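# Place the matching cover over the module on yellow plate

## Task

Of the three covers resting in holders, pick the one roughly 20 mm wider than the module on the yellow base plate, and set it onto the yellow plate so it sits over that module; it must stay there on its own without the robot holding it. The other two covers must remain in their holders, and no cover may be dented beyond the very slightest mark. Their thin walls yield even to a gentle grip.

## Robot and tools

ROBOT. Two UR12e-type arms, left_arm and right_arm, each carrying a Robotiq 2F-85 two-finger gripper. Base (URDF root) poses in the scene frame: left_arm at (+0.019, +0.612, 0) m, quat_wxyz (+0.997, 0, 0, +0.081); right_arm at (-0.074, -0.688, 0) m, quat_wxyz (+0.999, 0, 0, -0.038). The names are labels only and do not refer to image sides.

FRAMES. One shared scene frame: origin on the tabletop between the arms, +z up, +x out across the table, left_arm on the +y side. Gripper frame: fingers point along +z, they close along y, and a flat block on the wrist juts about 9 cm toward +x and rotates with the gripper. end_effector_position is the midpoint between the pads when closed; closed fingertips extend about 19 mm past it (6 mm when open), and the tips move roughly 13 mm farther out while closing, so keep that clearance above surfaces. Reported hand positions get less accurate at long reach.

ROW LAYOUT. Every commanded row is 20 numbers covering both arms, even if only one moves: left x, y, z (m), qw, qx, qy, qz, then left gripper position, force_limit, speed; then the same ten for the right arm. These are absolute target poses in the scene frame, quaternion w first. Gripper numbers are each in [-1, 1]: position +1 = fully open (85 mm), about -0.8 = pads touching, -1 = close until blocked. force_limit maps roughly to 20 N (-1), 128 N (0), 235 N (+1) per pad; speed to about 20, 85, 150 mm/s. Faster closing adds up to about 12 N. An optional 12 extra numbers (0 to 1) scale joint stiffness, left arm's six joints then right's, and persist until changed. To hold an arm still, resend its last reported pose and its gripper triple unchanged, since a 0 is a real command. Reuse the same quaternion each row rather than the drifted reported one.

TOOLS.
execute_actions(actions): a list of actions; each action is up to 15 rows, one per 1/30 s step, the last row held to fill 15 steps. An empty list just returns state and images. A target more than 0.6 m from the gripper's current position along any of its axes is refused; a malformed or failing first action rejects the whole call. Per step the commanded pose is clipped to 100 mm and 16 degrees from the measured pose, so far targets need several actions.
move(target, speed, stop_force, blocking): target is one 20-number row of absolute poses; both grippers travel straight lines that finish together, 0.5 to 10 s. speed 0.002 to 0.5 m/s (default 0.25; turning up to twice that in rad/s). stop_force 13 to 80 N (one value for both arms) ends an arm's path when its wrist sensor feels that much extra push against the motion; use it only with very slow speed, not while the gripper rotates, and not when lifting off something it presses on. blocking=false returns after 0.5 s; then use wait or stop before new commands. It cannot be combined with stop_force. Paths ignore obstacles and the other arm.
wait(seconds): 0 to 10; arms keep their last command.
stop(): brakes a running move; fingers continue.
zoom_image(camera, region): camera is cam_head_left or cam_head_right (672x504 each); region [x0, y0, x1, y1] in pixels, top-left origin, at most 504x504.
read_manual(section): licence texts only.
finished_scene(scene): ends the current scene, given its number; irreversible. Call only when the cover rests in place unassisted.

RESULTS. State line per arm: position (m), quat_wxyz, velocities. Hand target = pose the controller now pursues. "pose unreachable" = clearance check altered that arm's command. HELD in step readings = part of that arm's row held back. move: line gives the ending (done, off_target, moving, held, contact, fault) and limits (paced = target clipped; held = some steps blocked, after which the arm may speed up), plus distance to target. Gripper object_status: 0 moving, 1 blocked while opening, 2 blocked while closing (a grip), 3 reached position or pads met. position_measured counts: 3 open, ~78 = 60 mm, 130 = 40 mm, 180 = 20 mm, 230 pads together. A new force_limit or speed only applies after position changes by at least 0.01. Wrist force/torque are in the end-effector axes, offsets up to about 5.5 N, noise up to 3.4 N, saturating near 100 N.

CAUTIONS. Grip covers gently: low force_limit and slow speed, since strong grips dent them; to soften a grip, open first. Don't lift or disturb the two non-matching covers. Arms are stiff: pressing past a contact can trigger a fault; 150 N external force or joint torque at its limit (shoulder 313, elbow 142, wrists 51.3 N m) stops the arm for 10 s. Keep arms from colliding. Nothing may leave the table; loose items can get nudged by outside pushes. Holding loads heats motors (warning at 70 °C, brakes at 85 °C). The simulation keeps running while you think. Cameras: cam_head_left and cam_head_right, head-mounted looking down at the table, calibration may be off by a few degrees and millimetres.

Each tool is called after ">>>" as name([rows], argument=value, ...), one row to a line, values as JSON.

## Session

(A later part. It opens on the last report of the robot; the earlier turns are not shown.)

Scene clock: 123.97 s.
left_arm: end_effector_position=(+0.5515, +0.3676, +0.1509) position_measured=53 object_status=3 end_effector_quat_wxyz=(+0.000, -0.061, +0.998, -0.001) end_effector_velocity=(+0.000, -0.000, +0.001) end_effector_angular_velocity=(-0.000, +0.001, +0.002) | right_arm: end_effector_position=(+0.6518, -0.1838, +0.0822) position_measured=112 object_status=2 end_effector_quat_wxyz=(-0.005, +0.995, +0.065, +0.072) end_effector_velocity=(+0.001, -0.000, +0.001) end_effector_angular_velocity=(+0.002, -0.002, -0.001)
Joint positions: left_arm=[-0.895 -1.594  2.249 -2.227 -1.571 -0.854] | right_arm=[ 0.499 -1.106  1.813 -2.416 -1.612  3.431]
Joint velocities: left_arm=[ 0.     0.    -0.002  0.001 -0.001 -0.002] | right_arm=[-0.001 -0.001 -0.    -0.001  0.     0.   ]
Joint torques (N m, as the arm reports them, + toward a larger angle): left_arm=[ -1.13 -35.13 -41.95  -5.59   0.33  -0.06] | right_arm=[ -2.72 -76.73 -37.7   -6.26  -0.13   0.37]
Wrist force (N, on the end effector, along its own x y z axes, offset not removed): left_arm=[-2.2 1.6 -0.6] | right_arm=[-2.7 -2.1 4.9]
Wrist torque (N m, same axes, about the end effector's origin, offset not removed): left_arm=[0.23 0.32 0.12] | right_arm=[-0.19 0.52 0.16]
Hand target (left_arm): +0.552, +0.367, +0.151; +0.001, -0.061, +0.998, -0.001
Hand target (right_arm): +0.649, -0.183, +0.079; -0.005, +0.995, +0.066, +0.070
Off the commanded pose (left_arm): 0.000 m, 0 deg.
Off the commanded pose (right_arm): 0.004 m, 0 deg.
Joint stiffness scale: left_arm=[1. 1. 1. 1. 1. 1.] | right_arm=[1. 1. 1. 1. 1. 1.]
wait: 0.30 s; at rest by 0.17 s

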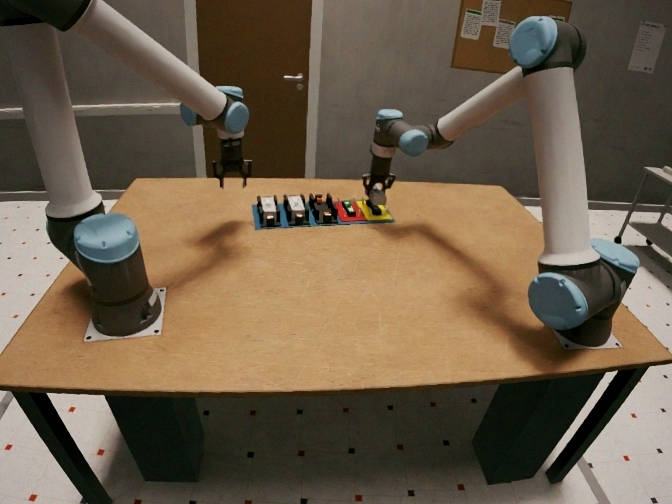

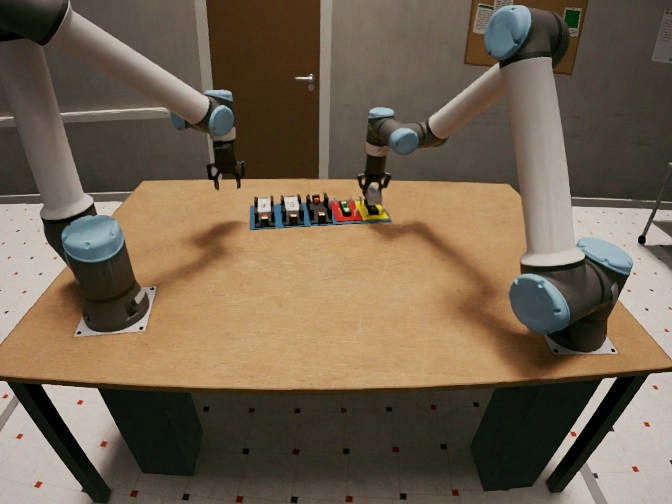

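>>> execute_actions([
  [[0.5515,0.3675,0.1509,0.001,-0.061,0.998,-0.001,0.6,-1,0,0.6493,-0.1834,0.0776,-0.0046,0.9955,0.0658,0.0699,-1,-0.74,-1],[0.5515,0.3675,0.1509,0.001,-0.061,0.998,-0.001,0.6,-1,0,0.6494,-0.1837,0.0764,-0.0046,0.9955,0.0658,0.0699,-1,-0.74,-1],[0.5515,0.3675,0.1509,0.001,-0.061,0.998,-0.001,0.6,-1,0,0.6495,-0.1840,0.0750,-0.0046,0.9955,0.0658,0.0699,-1,-0.74,-1],[0.5515,0.3675,0.1509,0.001,-0.061,0.998,-0.001,0.6,-1,0,0.6497,-0.1842,0.0736,-0.0046,0.9955,0.0658,0.0699,-1,-0.74,-1],[0.5515,0.3675,0.1509,0.001,-0.061,0.998,-0.001,0.6,-1,0,0.6497,-0.1842,0.0722,-0.0046,0.9955,0.0658,0.0699,-1,-0.74,-1],[0.5515,0.3675,0.1509,0.001,-0.061,0.998,-0.001,0.6,-1,0,0.6497,-0.1842,0.0708,-0.0046,0.9955,0.0658,0.0699,-1,-0.74,-1],[0.5515,0.3675,0.1509,0.001,-0.061,0.998,-0.001,0.6,-1,0,0.6497,-0.1842,0.0694,-0.0046,0.9955,0.0658,0.0699,-1,-0.74,-1],[0.5515,0.3675,0.1509,0.001,-0.061,0.998,-0.001,0.6,-1,0,0.6497,-0.1842,0.0680,-0.0046,0.9955,0.0658,0.0699,-1,-0.74,-1],[0.5515,0.3675,0.1509,0.001,-0.061,0.998,-0.001,0.6,-1,0,0.6497,-0.1842,0.0666,-0.0046,0.9955,0.0658,0.0699,-1,-0.74,-1],[0.5515,0.3675,0.1509,0.001,-0.061,0.998,-0.001,0.6,-1,0,0.6497,-0.1842,0.0652,-0.0046,0.9955,0.0658,0.0699,-1,-0.74,-1],[0.5515,0.3675,0.1509,0.001,-0.061,0.998,-0.001,0.6,-1,0,0.6497,-0.1842,0.0638,-0.0046,0.9955,0.0658,0.0699,-1,-0.74,-1],[0.5515,0.3675,0.1509,0.001,-0.061,0.998,-0.001,0.6,-1,0,0.6497,-0.1842,0.0624,-0.0046,0.9955,0.0658,0.0699,-1,-0.74,-1],[0.5515,0.3675,0.1509,0.001,-0.061,0.998,-0.001,0.6,-1,0,0.6497,-0.1842,0.0610,-0.0046,0.9955,0.0658,0.0699,-1,-0.74,-1],[0.5515,0.3675,0.1509,0.001,-0.061,0.998,-0.001,0.6,-1,0,0.6497,-0.1842,0.0598,-0.0046,0.9955,0.0658,0.0699,-1,-0.74,-1],[0.5515,0.3675,0.1509,0.001,-0.061,0.998,-0.001,0.6,-1,0,0.6497,-0.1842,0.0588,-0.0046,0.9955,0.0658,0.0699,-1,-0.74,-1]],
])

>>> wait(seconds=0.5)

>>> zoom_image(camera="cam_head_left", region=[356, 184, 396, 224])

>>> zoom_image(camera="cam_head_right", region=[353, 184, 393, 224])

Scene clock: 125.63 s.
left_arm: end_effector_position=(+0.5515, +0.3676, +0.1509) position_measured=53 object_status=3 end_effector_quat_wxyz=(+0.000, -0.061, +0.998, -0.001) end_effector_velocity=(+0.000, -0.000, +0.000) end_effector_angular_velocity=(-0.000, -0.000, -0.001) | right_arm: end_effector_position=(+0.6527, -0.1833, +0.0713) position_measured=112 object_status=2 end_effector_quat_wxyz=(-0.005, +0.995, +0.065, +0.073) end_effector_velocity=(-0.006, -0.003, -0.052) end_effector_angular_velocity=(-0.007, +0.018, -0.000)
Joint positions: left_arm=[-0.895 -1.594  2.249 -2.227 -1.571 -0.854] | right_arm=[ 0.499 -1.093  1.817 -2.435 -1.612  3.431]
Joint velocities: left_arm=[ 0.     0.001 -0.001 -0.    -0.     0.001] | right_arm=[-0.     0.053  0.027 -0.06   0.001  0.   ]
Joint torques (N m, as the arm reports them, + toward a larger angle): left_arm=[ -1.6  -34.09 -41.92  -5.5    0.45   0.23] | right_arm=[ -2.07 -77.23 -35.23  -6.4    0.63  -0.5 ]
Wrist force (N, on the end effector, along its own x y z axes, offset not removed): left_arm=[-1.0 -0.5 0.6] | right_arm=[-1.8 -1.9 2.6]
Wrist torque (N m, same axes, about the end effector's origin, offset not removed): left_arm=[-0.11 0.10 0.12] | right_arm=[-0.21 0.36 0.18]
Hand target (left_arm): +0.552, +0.367, +0.151; +0.001, -0.061, +0.998, -0.001
Hand target (right_arm): +0.650, -0.184, +0.059; -0.005, +0.995, +0.066, +0.070
Off the commanded pose (left_arm): 0.000 m, 0 deg.
Off the commanded pose (right_arm): 0.013 m, 0 deg.
Joint stiffness scale: left_arm=[1. 1. 1. 1. 1. 1.] | right_arm=[1. 1. 1. 1. 1. 1.]
Step readings (end_effector_position):
0: left_arm (+0.5515, +0.3676, +0.1509) | right_arm (+0.6518, -0.1838, +0.0822)
1: left_arm (+0.5515, +0.3676, +0.1509) | right_arm (+0.6518, -0.1838, +0.0822)
2: left_arm (+0.5515, +0.3676, +0.1509) | right_arm (+0.6518, -0.1838, +0.0822)
4: left_arm (+0.5515, +0.3676, +0.1509) | right_arm (+0.6520, -0.1837, +0.0822)
8: left_arm (+0.5515, +0.3676, +0.1509) | right_arm (+0.6529, -0.1832, +0.0810)
15: end_effector_position above

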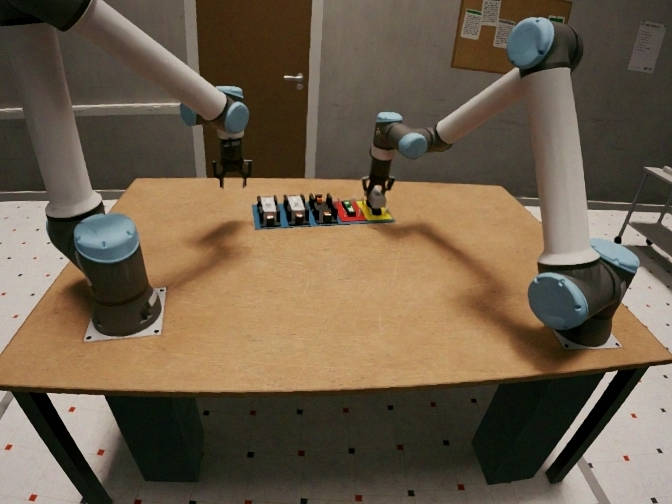

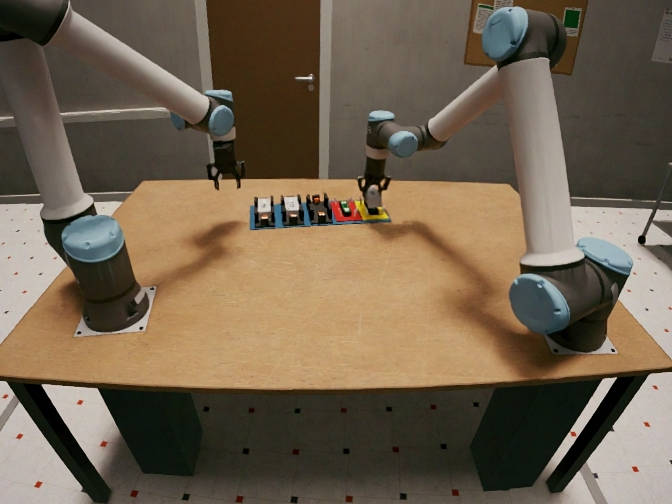

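Scene clock: 126.13 s.
left_arm: end_effector_position=(+0.5515, +0.3676, +0.1509) position_measured=53 object_status=3 end_effector_quat_wxyz=(+0.000, -0.061, +0.998, -0.001) end_effector_velocity=(-0.000, -0.000, +0.001) end_effector_angular_velocity=(-0.001, -0.000, +0.001) | right_arm: end_effector_position=(+0.6519, -0.1837, +0.0622) position_measured=112 object_status=2 end_effector_quat_wxyz=(-0.005, +0.995, +0.065, +0.072) end_effector_velocity=(+0.002, -0.000, +0.001) end_effector_angular_velocity=(-0.001, -0.004, -0.001)
Joint positions: left_arm=[-0.895 -1.594  2.249 -2.227 -1.571 -0.854] | right_arm=[ 0.499 -1.084  1.822 -2.447 -1.612  3.431]
Joint velocities: left_arm=[-0.    -0.001 -0.     0.001 -0.    -0.001] | right_arm=[-0.     0.    -0.001 -0.002 -0.003  0.   ]
Joint torques (N m, as the arm reports them, + toward a larger angle): left_arm=[ -1.92 -35.05 -41.45  -5.63   0.41   0.17] | right_arm=[ -0.76 -79.24 -35.7   -6.33  -0.08  -0.38]
Wrist force (N, on the end effector, along its own x y z axes, offset not removed): left_arm=[-2.6 -1.2 -0.6] | right_arm=[-2.0 -2.2 2.9]
Wrist torque (N m, same axes, about the end effector's origin, offset not removed): left_arm=[-0.22 0.43 0.10] | right_arm=[-0.12 0.37 0.08]
Hand target (left_arm): +0.552, +0.367, +0.151; +0.001, -0.061, +0.998, -0.001
Hand target (right_arm): +0.650, -0.184, +0.059; -0.005, +0.995, +0.066, +0.070
Off the commanded pose (left_arm): 0.000 m, 0 deg.
Off the commanded pose (right_arm): 0.004 m, 0 deg.
Joint stiffness scale: left_arm=[1. 1. 1. 1. 1. 1.] | right_arm=[1. 1. 1. 1. 1. 1.]
wait: 0.50 s; at rest by 0.37 s

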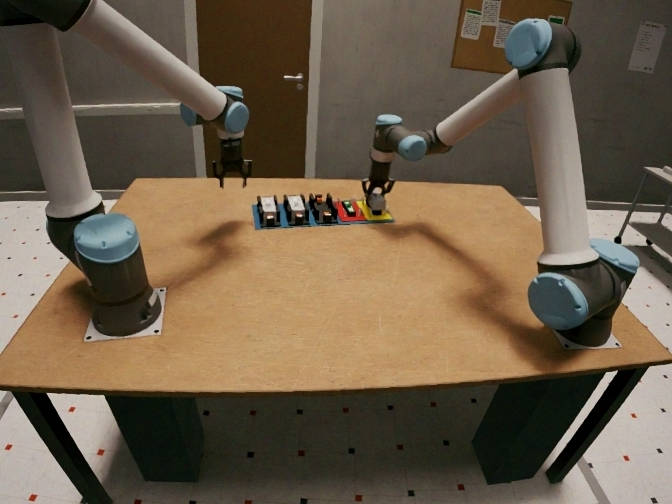

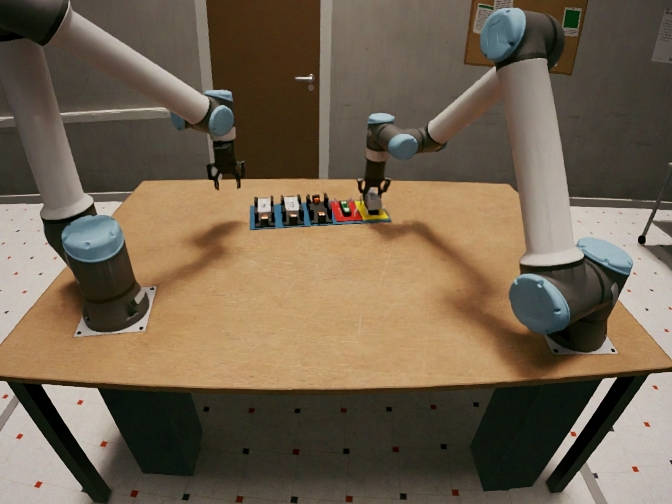

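Region (356, 184, 396, 224) of cam_head_left's 672x504 image, scaled by 12.600, with more detail than that image has.

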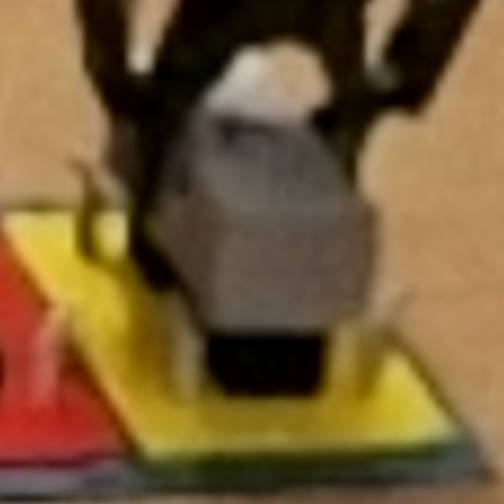

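Region (353, 184, 393, 224) of cam_head_right's 672x504 image, scaled by 12.600, with more detail than that image has.

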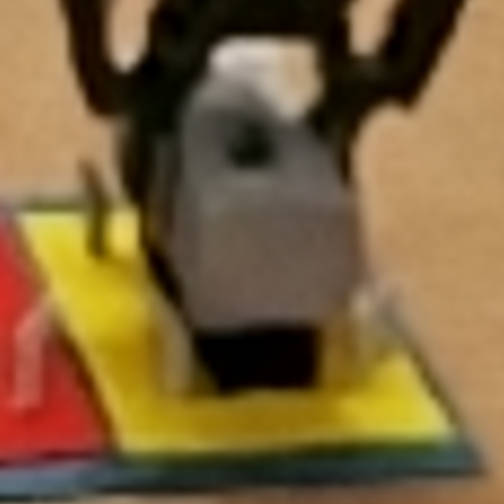

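>>> execute_actions([
  [[0.5515,0.3675,0.1509,0.001,-0.061,0.998,-0.001,0.6,-1,0,0.6497,-0.1842,0.0580,-0.0046,0.9955,0.0658,0.0699,-1,-0.74,-1],[0.5515,0.3675,0.1509,0.001,-0.061,0.998,-0.001,0.6,-1,0,0.6496,-0.1842,0.0572,-0.0046,0.9955,0.0658,0.0699,-1,-0.74,-1],[0.5515,0.3675,0.1509,0.001,-0.061,0.998,-0.001,0.6,-1,0,0.6495,-0.1843,0.0564,-0.0046,0.9955,0.0658,0.0699,-1,-0.74,-1],[0.5515,0.3675,0.1509,0.001,-0.061,0.998,-0.001,0.6,-1,0,0.6494,-0.1843,0.0556,-0.0046,0.9955,0.0658,0.0699,-1,-0.74,-1],[0.5515,0.3675,0.1509,0.001,-0.061,0.998,-0.001,0.6,-1,0,0.6493,-0.1844,0.0548,-0.0046,0.9955,0.0658,0.0699,-1,-0.74,-1],[0.5515,0.3675,0.1509,0.001,-0.061,0.998,-0.001,0.6,-1,0,0.6492,-0.1844,0.0540,-0.0046,0.9955,0.0658,0.0699,-1,-0.74,-1],[0.5515,0.3675,0.1509,0.001,-0.061,0.998,-0.001,0.6,-1,0,0.6491,-0.1845,0.0532,-0.0046,0.9955,0.0658,0.0699,-1,-0.74,-1],[0.5515,0.3675,0.1509,0.001,-0.061,0.998,-0.001,0.6,-1,0,0.6490,-0.1845,0.0524,-0.0046,0.9955,0.0658,0.0699,-1,-0.74,-1],[0.5515,0.3675,0.1509,0.001,-0.061,0.998,-0.001,0.6,-1,0,0.6489,-0.1846,0.0516,-0.0046,0.9955,0.0658,0.0699,-1,-0.74,-1],[0.5515,0.3675,0.1509,0.001,-0.061,0.998,-0.001,0.6,-1,0,0.6488,-0.1846,0.0509,-0.0046,0.9955,0.0658,0.0699,-1,-0.74,-1],[0.5515,0.3675,0.1509,0.001,-0.061,0.998,-0.001,0.6,-1,0,0.6488,-0.1846,0.0502,-0.0046,0.9955,0.0658,0.0699,-1,-0.74,-1],[0.5515,0.3675,0.1509,0.001,-0.061,0.998,-0.001,0.6,-1,0,0.6488,-0.1846,0.0496,-0.0046,0.9955,0.0658,0.0699,-1,-0.74,-1],[0.5515,0.3675,0.1509,0.001,-0.061,0.998,-0.001,0.6,-1,0,0.6488,-0.1846,0.0490,-0.0046,0.9955,0.0658,0.0699,-1,-0.74,-1],[0.5515,0.3675,0.1509,0.001,-0.061,0.998,-0.001,0.6,-1,0,0.6488,-0.1846,0.0484,-0.0046,0.9955,0.0658,0.0699,-1,-0.74,-1],[0.5515,0.3675,0.1509,0.001,-0.061,0.998,-0.001,0.6,-1,0,0.6488,-0.1846,0.0478,-0.0046,0.9955,0.0658,0.0699,-1,-0.74,-1]],
  [[0.5515,0.3675,0.1509,0.001,-0.061,0.998,-0.001,0.6,-1,0,0.6488,-0.1846,0.0478,-0.0046,0.9955,0.0658,0.0699,-1,-0.74,-1]],
])

>>> zoom_image(camera="cam_head_left", region=[356, 184, 396, 224])

Scene clock: 129.90 s.
left_arm: end_effector_position=(+0.5515, +0.3676, +0.1509) position_measured=53 object_status=3 end_effector_quat_wxyz=(+0.000, -0.061, +0.998, -0.001) end_effector_velocity=(+0.001, -0.001, +0.002) end_effector_angular_velocity=(-0.002, -0.003, -0.002) | right_arm: end_effector_position=(+0.6513, -0.1844, +0.0508) position_measured=112 object_status=2 end_effector_quat_wxyz=(-0.005, +0.995, +0.065, +0.072) end_effector_velocity=(+0.001, +0.000, +0.000) end_effector_angular_velocity=(+0.002, -0.003, -0.000)
Joint positions: left_arm=[-0.895 -1.594  2.249 -2.227 -1.571 -0.854] | right_arm=[ 0.498 -1.072  1.829 -2.466 -1.612  3.431]
Joint velocities: left_arm=[-0.    -0.002 -0.002  0.001  0.     0.002] | right_arm=[-0.001  0.     0.    -0.004  0.    -0.   ]
Joint torques (N m, as the arm reports them, + toward a larger angle): left_arm=[ -2.17 -36.36 -42.46  -5.54   0.43   0.02] | right_arm=[ -4.61 -81.89 -35.32  -6.6    0.34  -0.84]
Wrist force (N, on the end effector, along its own x y z axes, offset not removed): left_arm=[-2.5 1.1 -0.1] | right_arm=[-4.0 -2.9 3.3]
Wrist torque (N m, same axes, about the end effector's origin, offset not removed): left_arm=[0.17 0.44 0.09] | right_arm=[-0.36 0.77 0.16]
Hand target (left_arm): +0.552, +0.367, +0.151; +0.001, -0.061, +0.998, -0.001
Hand target (right_arm): +0.649, -0.185, +0.048; -0.005, +0.995, +0.066, +0.070
Off the commanded pose (left_arm): 0.000 m, 0 deg.
Off the commanded pose (right_arm): 0.004 m, 0 deg.
Joint stiffness scale: left_arm=[1. 1. 1. 1. 1. 1.] | right_arm=[1. 1. 1. 1. 1. 1.]
Step readings (end_effector_position; steps 1 to 15: 1st action; 16 to 30: 2nd action):
0: left_arm (+0.5515, +0.3676, +0.1509) | right_arm (+0.6519, -0.1837, +0.0623)
1: left_arm (+0.5515, +0.3676, +0.1509) | right_arm (+0.6519, -0.1837, +0.0623)
2: left_arm (+0.5515, +0.3676, +0.1509) | right_arm (+0.6520, -0.1837, +0.0623)
4: left_arm (+0.5515, +0.3676, +0.1509) | right_arm (+0.6521, -0.1836, +0.0624)
8: left_arm (+0.5515, +0.3676, +0.1509) | right_arm (+0.6527, -0.1833, +0.0621)
15: left_arm (+0.5515, +0.3676, +0.1509) | right_arm (+0.6527, -0.1838, +0.0576)
16: left_arm (+0.5515, +0.3676, +0.1509) | right_arm (+0.6527, -0.1838, +0.0571)
17: left_arm (+0.5515, +0.3676, +0.1509) | right_arm (+0.6527, -0.1838, +0.0566)
19: left_arm (+0.5515, +0.3676, +0.1509) | right_arm (+0.6525, -0.1839, +0.0555)
23: left_arm (+0.5515, +0.3676, +0.1509) | right_arm (+0.6514, -0.1844, +0.0518)
30: end_effector_position above

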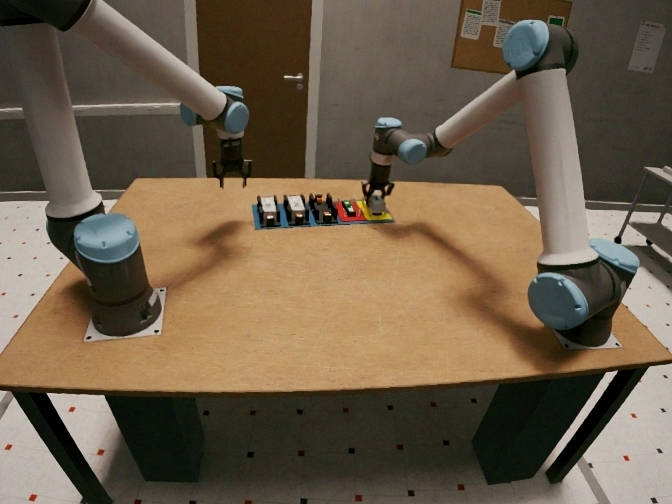

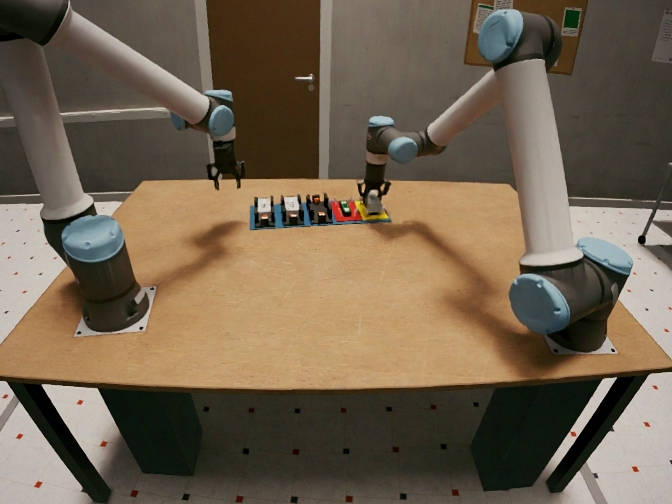

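Region (356, 184, 396, 224) of cam_head_left's 672x504 image, scaled by 12.600, with more detail than that image has.

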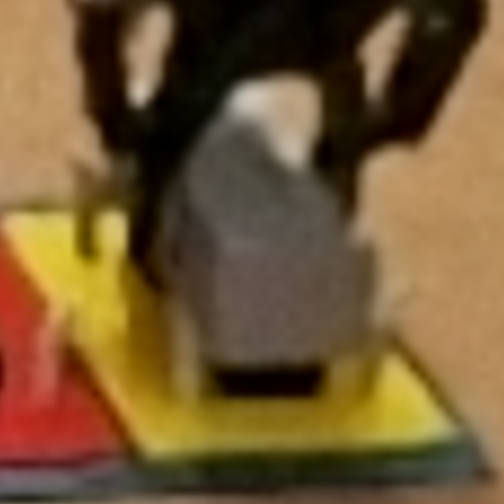

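>>> execute_actions([
  [[0.5515,0.3675,0.1509,0.001,-0.061,0.998,-0.001,0.6,-1,0,0.6488,-0.1846,0.0471,-0.0046,0.9955,0.0658,0.0699,-1,-0.74,-1],[0.5515,0.3675,0.1509,0.001,-0.061,0.998,-0.001,0.6,-1,0,0.6488,-0.1847,0.0464,-0.0046,0.9955,0.0658,0.0699,-1,-0.74,-1],[0.5515,0.3675,0.1509,0.001,-0.061,0.998,-0.001,0.6,-1,0,0.6488,-0.1848,0.0457,-0.0046,0.9955,0.0658,0.0699,-1,-0.74,-1],[0.5515,0.3675,0.1509,0.001,-0.061,0.998,-0.001,0.6,-1,0,0.6488,-0.1849,0.0450,-0.0046,0.9955,0.0658,0.0699,-1,-0.74,-1],[0.5515,0.3675,0.1509,0.001,-0.061,0.998,-0.001,0.6,-1,0,0.6488,-0.1850,0.0443,-0.0046,0.9955,0.0658,0.0699,-1,-0.74,-1],[0.5515,0.3675,0.1509,0.001,-0.061,0.998,-0.001,0.6,-1,0,0.6488,-0.1851,0.0436,-0.0046,0.9955,0.0658,0.0699,-1,-0.74,-1],[0.5515,0.3675,0.1509,0.001,-0.061,0.998,-0.001,0.6,-1,0,0.6488,-0.1852,0.0429,-0.0046,0.9955,0.0658,0.0699,-1,-0.74,-1],[0.5515,0.3675,0.1509,0.001,-0.061,0.998,-0.001,0.6,-1,0,0.6488,-0.1853,0.0422,-0.0046,0.9955,0.0658,0.0699,-1,-0.74,-1],[0.5515,0.3675,0.1509,0.001,-0.061,0.998,-0.001,0.6,-1,0,0.6488,-0.1854,0.0415,-0.0046,0.9955,0.0658,0.0699,-1,-0.74,-1],[0.5515,0.3675,0.1509,0.001,-0.061,0.998,-0.001,0.6,-1,0,0.6488,-0.1855,0.0408,-0.0046,0.9955,0.0658,0.0699,-1,-0.74,-1],[0.5515,0.3675,0.1509,0.001,-0.061,0.998,-0.001,0.6,-1,0,0.6488,-0.1855,0.0401,-0.0046,0.9955,0.0658,0.0699,-1,-0.74,-1],[0.5515,0.3675,0.1509,0.001,-0.061,0.998,-0.001,0.6,-1,0,0.6488,-0.1855,0.0394,-0.0046,0.9955,0.0658,0.0699,-1,-0.74,-1],[0.5515,0.3675,0.1509,0.001,-0.061,0.998,-0.001,0.6,-1,0,0.6488,-0.1855,0.0388,-0.0046,0.9955,0.0658,0.0699,-1,-0.74,-1],[0.5515,0.3675,0.1509,0.001,-0.061,0.998,-0.001,0.6,-1,0,0.6488,-0.1855,0.0383,-0.0046,0.9955,0.0658,0.0699,-1,-0.74,-1],[0.5515,0.3675,0.1509,0.001,-0.061,0.998,-0.001,0.6,-1,0,0.6488,-0.1855,0.0378,-0.0046,0.9955,0.0658,0.0699,-1,-0.74,-1]],
  [[0.5515,0.3675,0.1509,0.001,-0.061,0.998,-0.001,0.6,-1,0,0.6488,-0.1855,0.0378,-0.0046,0.9955,0.0658,0.0699,-1,-0.74,-1]],
])

>>> zoom_image(camera="cam_head_left", region=[356, 184, 396, 224])

Scene clock: 131.93 s.
left_arm: end_effector_position=(+0.5515, +0.3676, +0.1509) position_measured=53 object_status=3 end_effector_quat_wxyz=(+0.000, -0.061, +0.998, -0.001) end_effector_velocity=(-0.000, +0.000, -0.001) end_effector_angular_velocity=(+0.001, -0.000, +0.002) | right_arm: end_effector_position=(+0.6513, -0.1844, +0.0417) position_measured=112 object_status=2 end_effector_quat_wxyz=(-0.005, +0.995, +0.065, +0.072) end_effector_velocity=(+0.001, -0.000, +0.000) end_effector_angular_velocity=(+0.001, -0.001, -0.001)
Joint positions: left_arm=[-0.895 -1.594  2.249 -2.227 -1.571 -0.854] | right_arm=[ 0.498 -1.061  1.834 -2.483 -1.612  3.43 ]
Joint velocities: left_arm=[-0.    -0.     0.001 -0.001  0.001 -0.002] | right_arm=[-0.001  0.     0.    -0.002  0.    -0.   ]
Joint torques (N m, as the arm reports them, + toward a larger angle): left_arm=[ -3.58 -35.9  -41.91  -5.64   0.51   0.09] | right_arm=[ -5.41 -77.94 -34.56  -6.63   0.02  -0.06]
Wrist force (N, on the end effector, along its own x y z axes, offset not removed): left_arm=[-4.7 1.9 1.0] | right_arm=[0.4 -2.0 4.1]
Wrist torque (N m, same axes, about the end effector's origin, offset not removed): left_arm=[0.24 0.76 0.14] | right_arm=[-0.20 -0.04 0.17]
Hand target (left_arm): +0.552, +0.367, +0.151; +0.001, -0.061, +0.998, -0.001
Hand target (right_arm): +0.649, -0.185, +0.038; -0.005, +0.995, +0.066, +0.070
Off the commanded pose (left_arm): 0.000 m, 0 deg.
Off the commanded pose (right_arm): 0.005 m, 0 deg.
Joint stiffness scale: left_arm=[1. 1. 1. 1. 1. 1.] | right_arm=[1. 1. 1. 1. 1. 1.]
Step readings (end_effector_position; steps 1 to 15: 1st action; 16 to 30: 2nd action):
0: left_arm (+0.5515, +0.3676, +0.1509) | right_arm (+0.6514, -0.1844, +0.0509)
1: left_arm (+0.5515, +0.3676, +0.1509) | right_arm (+0.6514, -0.1844, +0.0509)
2: left_arm (+0.5515, +0.3676, +0.1509) | right_arm (+0.6514, -0.1844, +0.0509)
4: left_arm (+0.5515, +0.3676, +0.1509) | right_arm (+0.6515, -0.1843, +0.0510)
8: left_arm (+0.5515, +0.3676, +0.1509) | right_arm (+0.6521, -0.1840, +0.0510)
15: left_arm (+0.5515, +0.3676, +0.1509) | right_arm (+0.6518, -0.1842, +0.0464)
16: left_arm (+0.5515, +0.3676, +0.1509) | right_arm (+0.6516, -0.1842, +0.0454)
17: left_arm (+0.5515, +0.3676, +0.1509) | right_arm (+0.6515, -0.1843, +0.0445)
19: left_arm (+0.5515, +0.3676, +0.1509) | right_arm (+0.6512, -0.1844, +0.0430)
23: left_arm (+0.5515, +0.3676, +0.1509) | right_arm (+0.6510, -0.1845, +0.0416)
30: end_effector_position above

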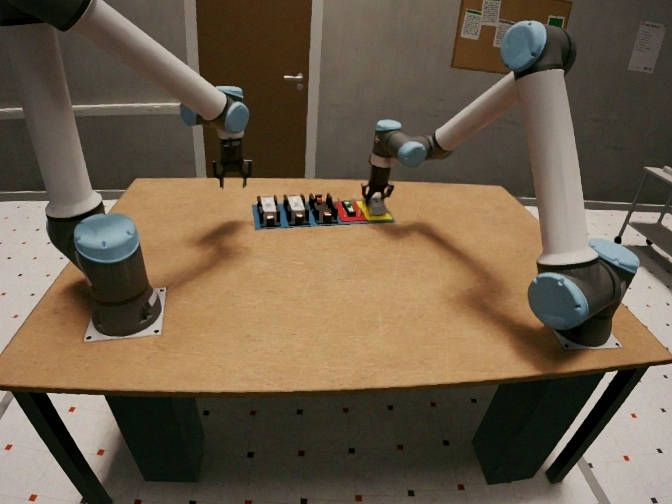

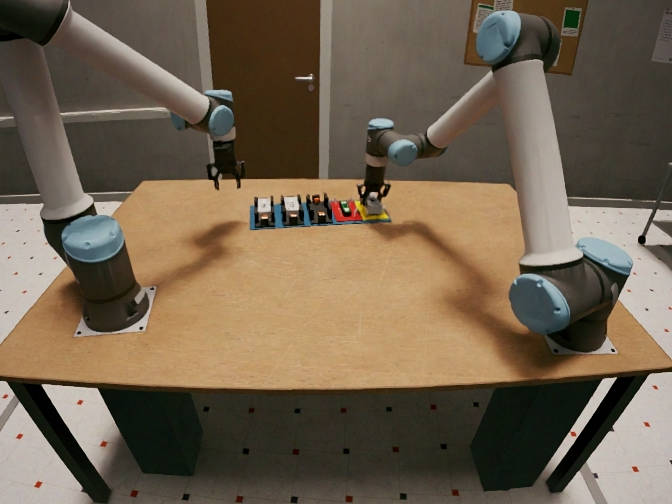

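Region (356, 184, 396, 224) of cam_head_left's 672x504 image, scaled by 12.600, with more detail than that image has.

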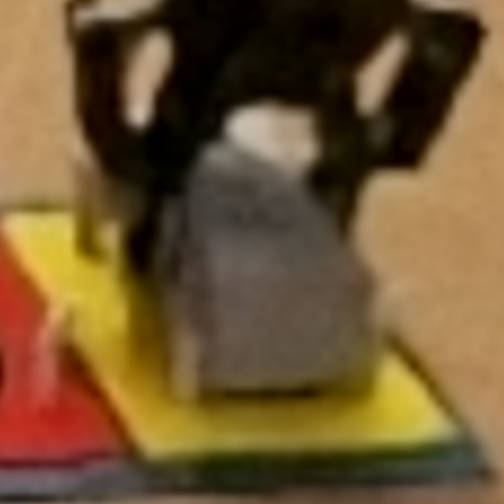

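>>> execute_actions([
  [[0.5515,0.3675,0.1509,0.001,-0.061,0.998,-0.001,0.6,-1,0,0.6488,-0.1855,0.0373,-0.0046,0.9955,0.0658,0.0699,-1,-0.74,-1],[0.5515,0.3675,0.1509,0.001,-0.061,0.998,-0.001,0.6,-1,0,0.6488,-0.1855,0.0368,-0.0046,0.9955,0.0658,0.0699,-1,-0.74,-1],[0.5515,0.3675,0.1509,0.001,-0.061,0.998,-0.001,0.6,-1,0,0.6488,-0.1855,0.0363,-0.0046,0.9955,0.0658,0.0699,-1,-0.74,-1],[0.5515,0.3675,0.1509,0.001,-0.061,0.998,-0.001,0.6,-1,0,0.6488,-0.1855,0.0358,-0.0046,0.9955,0.0658,0.0699,-1,-0.74,-1],[0.5515,0.3675,0.1509,0.001,-0.061,0.998,-0.001,0.6,-1,0,0.6488,-0.1855,0.0353,-0.0046,0.9955,0.0658,0.0699,-1,-0.74,-1],[0.5515,0.3675,0.1509,0.001,-0.061,0.998,-0.001,0.6,-1,0,0.6488,-0.1855,0.0348,-0.0046,0.9955,0.0658,0.0699,-1,-0.74,-1],[0.5515,0.3675,0.1509,0.001,-0.061,0.998,-0.001,0.6,-1,0,0.6488,-0.1855,0.0343,-0.0046,0.9955,0.0658,0.0699,-1,-0.74,-1],[0.5515,0.3675,0.1509,0.001,-0.061,0.998,-0.001,0.6,-1,0,0.6488,-0.1855,0.0338,-0.0046,0.9955,0.0658,0.0699,-1,-0.74,-1],[0.5515,0.3675,0.1509,0.001,-0.061,0.998,-0.001,0.6,-1,0,0.6488,-0.1855,0.0333,-0.0046,0.9955,0.0658,0.0699,-1,-0.74,-1],[0.5515,0.3675,0.1509,0.001,-0.061,0.998,-0.001,0.6,-1,0,0.6488,-0.1855,0.0328,-0.0046,0.9955,0.0658,0.0699,-1,-0.74,-1],[0.5515,0.3675,0.1509,0.001,-0.061,0.998,-0.001,0.6,-1,0,0.6487,-0.1855,0.0323,-0.0046,0.9955,0.0658,0.0699,-1,-0.74,-1],[0.5515,0.3675,0.1509,0.001,-0.061,0.998,-0.001,0.6,-1,0,0.6486,-0.1856,0.0318,-0.0046,0.9955,0.0658,0.0699,-1,-0.74,-1],[0.5515,0.3675,0.1509,0.001,-0.061,0.998,-0.001,0.6,-1,0,0.6485,-0.1856,0.0313,-0.0046,0.9955,0.0658,0.0699,-1,-0.74,-1],[0.5515,0.3675,0.1509,0.001,-0.061,0.998,-0.001,0.6,-1,0,0.6484,-0.1857,0.0308,-0.0046,0.9955,0.0658,0.0699,-1,-0.74,-1],[0.5515,0.3675,0.1509,0.001,-0.061,0.998,-0.001,0.6,-1,0,0.6483,-0.1857,0.0303,-0.0046,0.9955,0.0658,0.0699,-1,-0.74,-1]],
  [[0.5515,0.3675,0.1509,0.001,-0.061,0.998,-0.001,0.6,-1,0,0.6482,-0.1858,0.0298,-0.0046,0.9955,0.0658,0.0699,-1,-0.74,-1],[0.5515,0.3675,0.1509,0.001,-0.061,0.998,-0.001,0.6,-1,0,0.6481,-0.1858,0.0293,-0.0046,0.9955,0.0658,0.0699,-1,-0.74,-1],[0.5515,0.3675,0.1509,0.001,-0.061,0.998,-0.001,0.6,-1,0,0.6480,-0.1859,0.0288,-0.0046,0.9955,0.0658,0.0699,-1,-0.74,-1],[0.5515,0.3675,0.1509,0.001,-0.061,0.998,-0.001,0.6,-1,0,0.6479,-0.1859,0.0283,-0.0046,0.9955,0.0658,0.0699,-1,-0.74,-1]],
])

>>> zoom_image(camera="cam_head_left", region=[356, 184, 396, 224])

Scene clock: 134.37 s.
left_arm: end_effector_position=(+0.5515, +0.3676, +0.1509) position_measured=53 object_status=3 end_effector_quat_wxyz=(+0.000, -0.061, +0.998, -0.001) end_effector_velocity=(-0.001, +0.001, -0.001) end_effector_angular_velocity=(+0.002, +0.003, +0.001) | right_arm: end_effector_position=(+0.6514, -0.1843, +0.0345) position_measured=112 object_status=2 end_effector_quat_wxyz=(-0.006, +0.995, +0.065, +0.074) end_effector_velocity=(+0.001, -0.000, +0.001) end_effector_angular_velocity=(+0.001, -0.004, -0.001)
Joint positions: left_arm=[-0.895 -1.594  2.249 -2.227 -1.571 -0.854] | right_arm=[ 0.498 -1.053  1.838 -2.498 -1.612  3.43 ]
Joint velocities: left_arm=[ 0.001  0.001  0.001  0.002 -0.    -0.001] | right_arm=[-0.001 -0.     0.    -0.004 -0.001  0.   ]
Joint torques (N m, as the arm reports them, + toward a larger angle): left_arm=[ -1.87 -36.74 -41.79  -5.43   0.57   0.03] | right_arm=[ -6.2  -76.68 -31.88  -6.14   0.9   -0.92]
Wrist force (N, on the end effector, along its own x y z axes, offset not removed): left_arm=[-2.8 1.2 -2.5] | right_arm=[-2.5 -5.3 -2.3]
Wrist torque (N m, same axes, about the end effector's origin, offset not removed): left_arm=[0.15 0.42 0.05] | right_arm=[-0.71 0.20 0.05]
Hand target (left_arm): +0.552, +0.367, +0.151; +0.001, -0.061, +0.998, -0.001
Hand target (right_arm): +0.648, -0.186, +0.028; -0.005, +0.995, +0.066, +0.070
Off the commanded pose (left_arm): 0.000 m, 0 deg.
Off the commanded pose (right_arm): 0.007 m, 0 deg.
Joint stiffness scale: left_arm=[1. 1. 1. 1. 1. 1.] | right_arm=[1. 1. 1. 1. 1. 1.]
Step readings (end_effector_position; steps 1 to 15: 1st action; 16 to 30: 2nd action):
0: left_arm (+0.5515, +0.3676, +0.1509) | right_arm (+0.6513, -0.1844, +0.0418)
1: left_arm (+0.5515, +0.3676, +0.1509) | right_arm (+0.6513, -0.1844, +0.0418)
2: left_arm (+0.5515, +0.3676, +0.1509) | right_arm (+0.6513, -0.1844, +0.0418)
4: left_arm (+0.5515, +0.3676, +0.1509) | right_arm (+0.6514, -0.1843, +0.0418)
8: left_arm (+0.5515, +0.3676, +0.1509) | right_arm (+0.6518, -0.1842, +0.0415)
15: left_arm (+0.5515, +0.3676, +0.1509) | right_arm (+0.6516, -0.1842, +0.0380)
16: left_arm (+0.5515, +0.3676, +0.1509) | right_arm (+0.6515, -0.1843, +0.0373)
17: left_arm (+0.5515, +0.3676, +0.1509) | right_arm (+0.6514, -0.1843, +0.0367)
19: left_arm (+0.5515, +0.3676, +0.1509) | right_arm (+0.6511, -0.1844, +0.0355)
23: left_arm (+0.5515, +0.3676, +0.1509) | right_arm (+0.6512, -0.1844, +0.0345)
30: end_effector_position above

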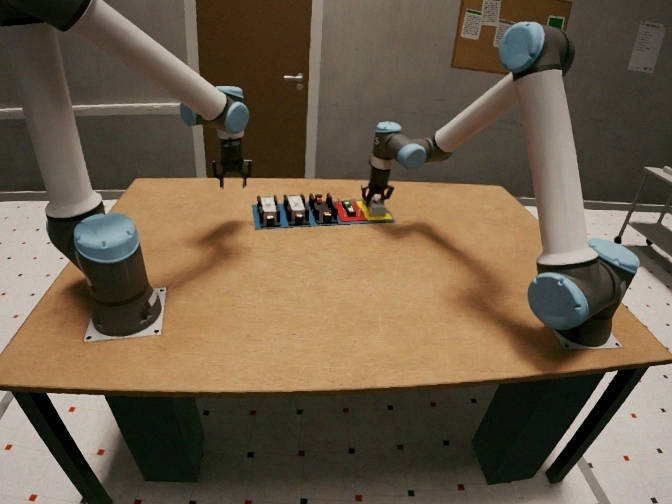

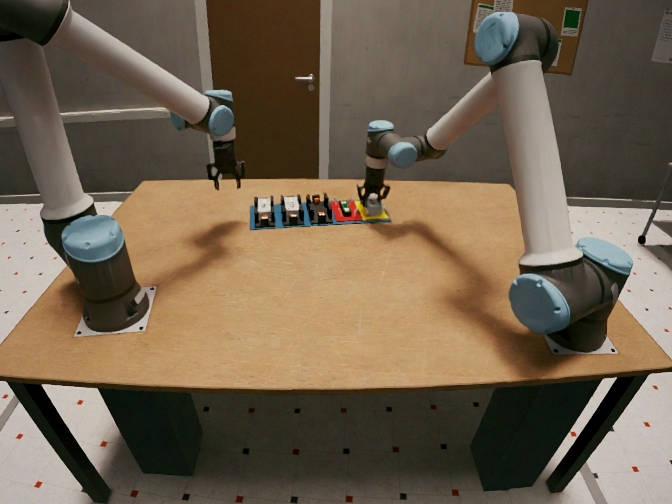

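Region (356, 184, 396, 224) of cam_head_left's 672x504 image, scaled by 12.600, with more detail than that image has.

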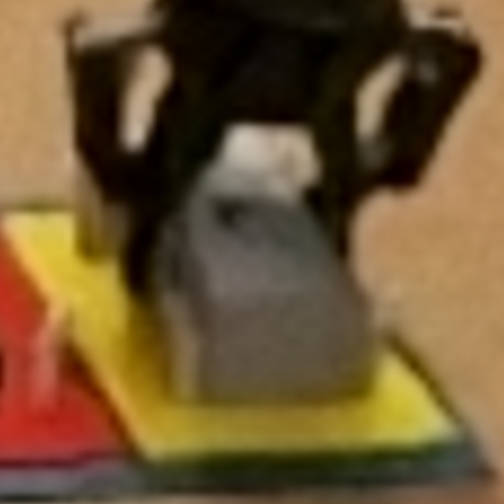

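>>> execute_actions([
  [[0.5515,0.3675,0.1509,0.001,-0.061,0.998,-0.001,0.6,-1,0,0.6485,-0.1855,0.0295,-0.0046,0.9955,0.0658,0.0699,0.25,-0.74,-1]],
  [[0.5515,0.3675,0.1509,0.001,-0.061,0.998,-0.001,0.6,-1,0,0.6500,-0.1848,0.0320,-0.0046,0.9955,0.0658,0.0699,0.62,-0.74,0]],
])

>>> move(target=[0.5515,0.3675,0.1509,0.001,-0.061,0.998,-0.001,0.6,-1,0,0.6520,-0.1835,0.13,-0.0046,0.9955,0.0658,0.0699,0.62,-0.74,0], speed=0.15)

>>> zoom_image(camera="cam_head_left", region=[350, 180, 400, 226])

>>> zoom_image(camera="cam_head_right", region=[346, 180, 396, 226])

Scene clock: 136.17 s.
left_arm: end_effector_position=(+0.5515, +0.3676, +0.1509) position_measured=53 object_status=3 end_effector_quat_wxyz=(+0.000, -0.061, +0.998, -0.001) end_effector_velocity=(-0.000, +0.001, -0.000) end_effector_angular_velocity=(+0.001, -0.000, -0.000) | right_arm: end_effector_position=(+0.6498, -0.1850, +0.0325) position_measured=51 object_status=0 end_effector_quat_wxyz=(-0.004, +0.995, +0.066, +0.071) end_effector_velocity=(+0.000, -0.001, -0.000) end_effector_angular_velocity=(-0.002, +0.001, -0.001)
Joint positions: left_arm=[-0.895 -1.594  2.249 -2.227 -1.571 -0.854] | right_arm=[ 0.498 -1.052  1.838 -2.493 -1.612  3.43 ]
Joint velocities: left_arm=[ 0.    -0.001  0.001 -0.     0.001  0.   ] | right_arm=[-0.001  0.    -0.     0.002 -0.001 -0.   ]
Joint torques (N m, as the arm reports them, + toward a larger angle): left_arm=[ -3.07 -35.79 -41.55  -5.44   0.59   0.06] | right_arm=[ -2.5  -79.01 -38.45  -4.56   0.39  -0.12]
Wrist force (N, on the end effector, along its own x y z axes, offset not removed): left_arm=[-2.2 0.8 -1.8] | right_arm=[-0.9 -4.4 0.9]
Wrist torque (N m, same axes, about the end effector's origin, offset not removed): left_arm=[0.13 0.40 0.15] | right_arm=[-0.68 0.22 0.12]
Hand target (left_arm): +0.552, +0.367, +0.151; +0.001, -0.061, +0.998, -0.001
Hand target (right_arm): +0.650, -0.185, +0.032; -0.005, +0.995, +0.066, +0.070
Off the commanded pose (left_arm): 0.000 m, 0 deg.
Off the commanded pose (right_arm): 0.001 m, 0 deg.
Joint stiffness scale: left_arm=[1. 1. 1. 1. 1. 1.] | right_arm=[1. 1. 1. 1. 1. 1.]
Step readings (end_effector_position; steps 1 to 15: 1st action; 16 to 30: 2nd action):
0: left_arm (+0.5515, +0.3676, +0.1509) | right_arm (+0.6515, -0.1842, +0.0345)
1: left_arm (+0.5515, +0.3676, +0.1509) | right_arm (+0.6515, -0.1842, +0.0345)
2: left_arm (+0.5515, +0.3676, +0.1509) | right_arm (+0.6515, -0.1842, +0.0345)
4: left_arm (+0.5515, +0.3676, +0.1509) | right_arm (+0.6514, -0.1842, +0.0343)
8: left_arm (+0.5515, +0.3676, +0.1509) | right_arm (+0.6513, -0.1843, +0.0338)
15: left_arm (+0.5515, +0.3676, +0.1509) | right_arm (+0.6511, -0.1844, +0.0333)
16: left_arm (+0.5515, +0.3676, +0.1509) | right_arm (+0.6511, -0.1844, +0.0333)
17: left_arm (+0.5515, +0.3676, +0.1509) | right_arm (+0.6510, -0.1844, +0.0333)
19: left_arm (+0.5515, +0.3676, +0.1509) | right_arm (+0.6508, -0.1845, +0.0332)
23: left_arm (+0.5515, +0.3676, +0.1509) | right_arm (+0.6502, -0.1848, +0.0328)
30: end_effector_position above

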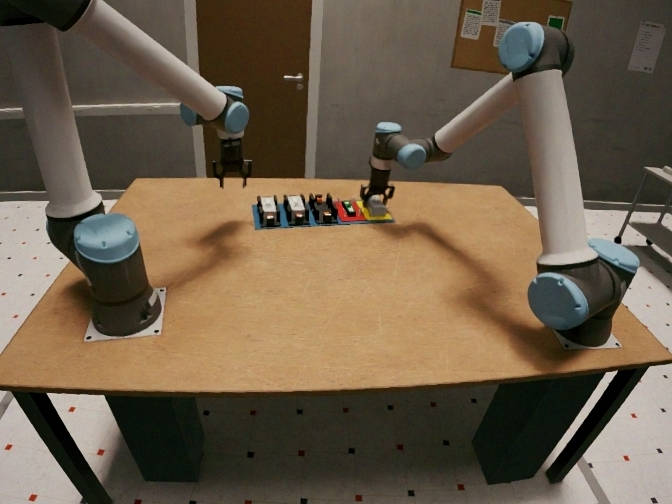

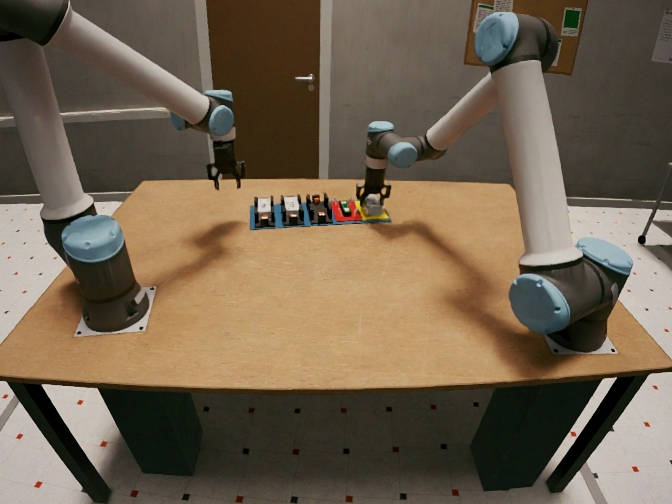

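Scene clock: 137.33 s.
left_arm: end_effector_position=(+0.5515, +0.3676, +0.1509) position_measured=53 object_status=3 end_effector_quat_wxyz=(+0.000, -0.061, +0.998, -0.001) end_effector_velocity=(+0.000, -0.000, -0.001) end_effector_angular_velocity=(+0.001, +0.001, -0.000) | right_arm: end_effector_position=(+0.6510, -0.1845, +0.1282) position_measured=50 object_status=3 end_effector_quat_wxyz=(-0.004, +0.995, +0.066, +0.070) end_effector_velocity=(-0.004, -0.002, -0.002) end_effector_angular_velocity=(-0.007, +0.016, -0.000)
Joint positions: left_arm=[-0.895 -1.594  2.249 -2.227 -1.571 -0.854] | right_arm=[ 0.498 -1.154  1.785 -2.335 -1.612  3.43 ]
Joint velocities: left_arm=[-0.     0.002 -0.001  0.001  0.     0.   ] | right_arm=[-0.    -0.001 -0.     0.019 -0.     0.   ]
Joint torques (N m, as the arm reports them, + toward a larger angle): left_arm=[ -1.01 -34.67 -41.72  -5.6    0.58   0.02] | right_arm=[ -2.28 -77.73 -45.23  -4.77   0.22  -0.5 ]
Wrist force (N, on the end effector, along its own x y z axes, offset not removed): left_arm=[-2.3 -0.7 -1.8] | right_arm=[-2.1 -2.5 0.8]
Wrist torque (N m, same axes, about the end effector's origin, offset not removed): left_arm=[-0.23 0.39 0.12] | right_arm=[-0.20 0.49 0.13]
Hand target (left_arm): +0.552, +0.367, +0.151; +0.001, -0.061, +0.998, -0.001
Hand target (right_arm): +0.652, -0.184, +0.130; -0.005, +0.995, +0.066, +0.070
Off the commanded pose (left_arm): 0.000 m, 0 deg.
Off the commanded pose (right_arm): 0.002 m, 0 deg.
Joint stiffness scale: left_arm=[1. 1. 1. 1. 1. 1.] | right_arm=[1. 1. 1. 1. 1. 1.]
move: done

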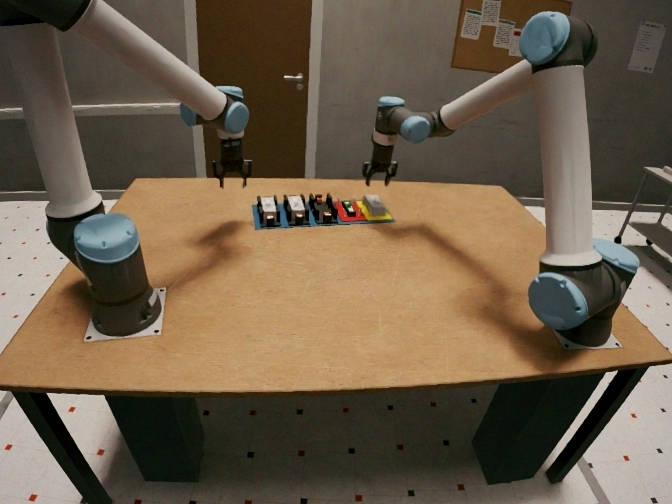

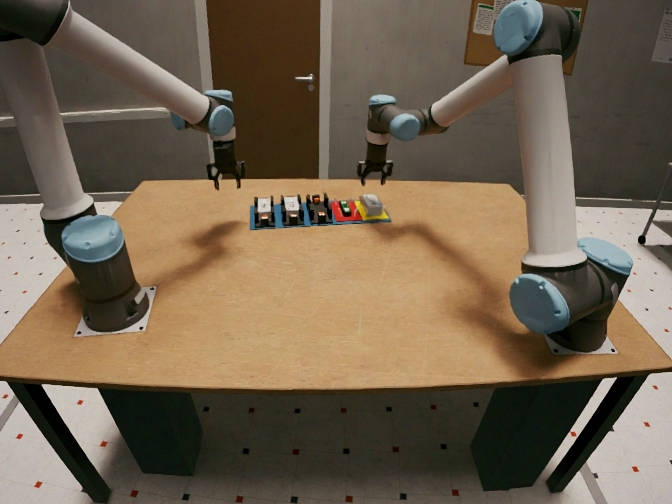

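Region (350, 180, 400, 226) of cam_head_left's 672x504 image, scaled by 10.080, with more detail than that image has; it fills the top 464 rows of this view, and the rest is white.

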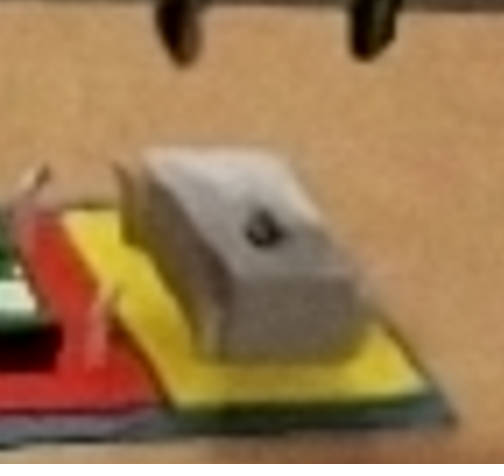

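Region (346, 180, 396, 226) of cam_head_right's 672x504 image, scaled by 10.080, with more detail than that image has; it fills the top 464 rows of this view, and the rest is white.

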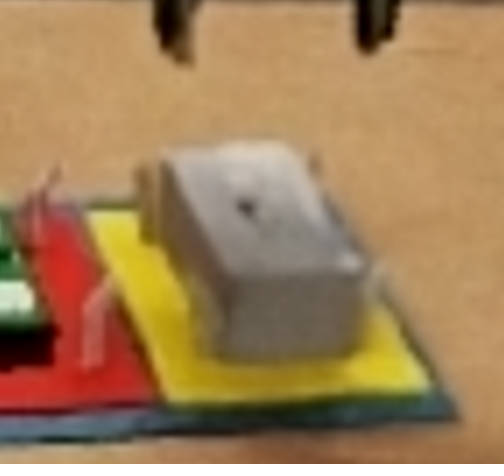

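>>> zoom_image(camera="cam_head_left", region=[356, 190, 390, 222])

>>> zoom_image(camera="cam_head_right", region=[245, 185, 395, 235])

Region (356, 190, 390, 222) of cam_head_left's 672x504 image, scaled by 14.824, with more detail than that image has; it fills the top 474 rows of this view, and the rest is white.

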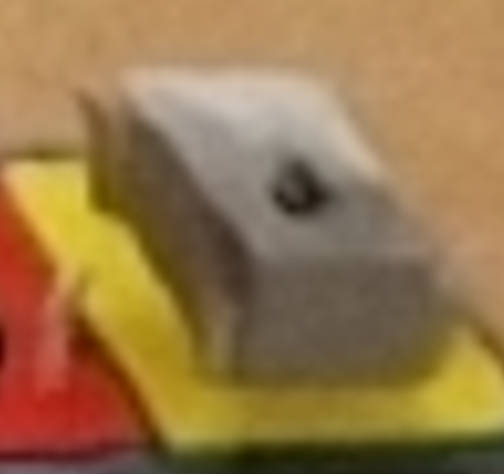

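Region (245, 185, 395, 235) of cam_head_right's 672x504 image, scaled by 3.360, with more detail than that image has.

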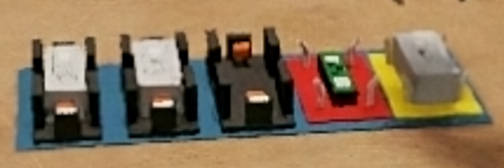

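The cover sits flat between the guide pins over the module, and the other two covers are still in their holders.

>>> finished_scene(scene=1)

The scene is finished: the task was done.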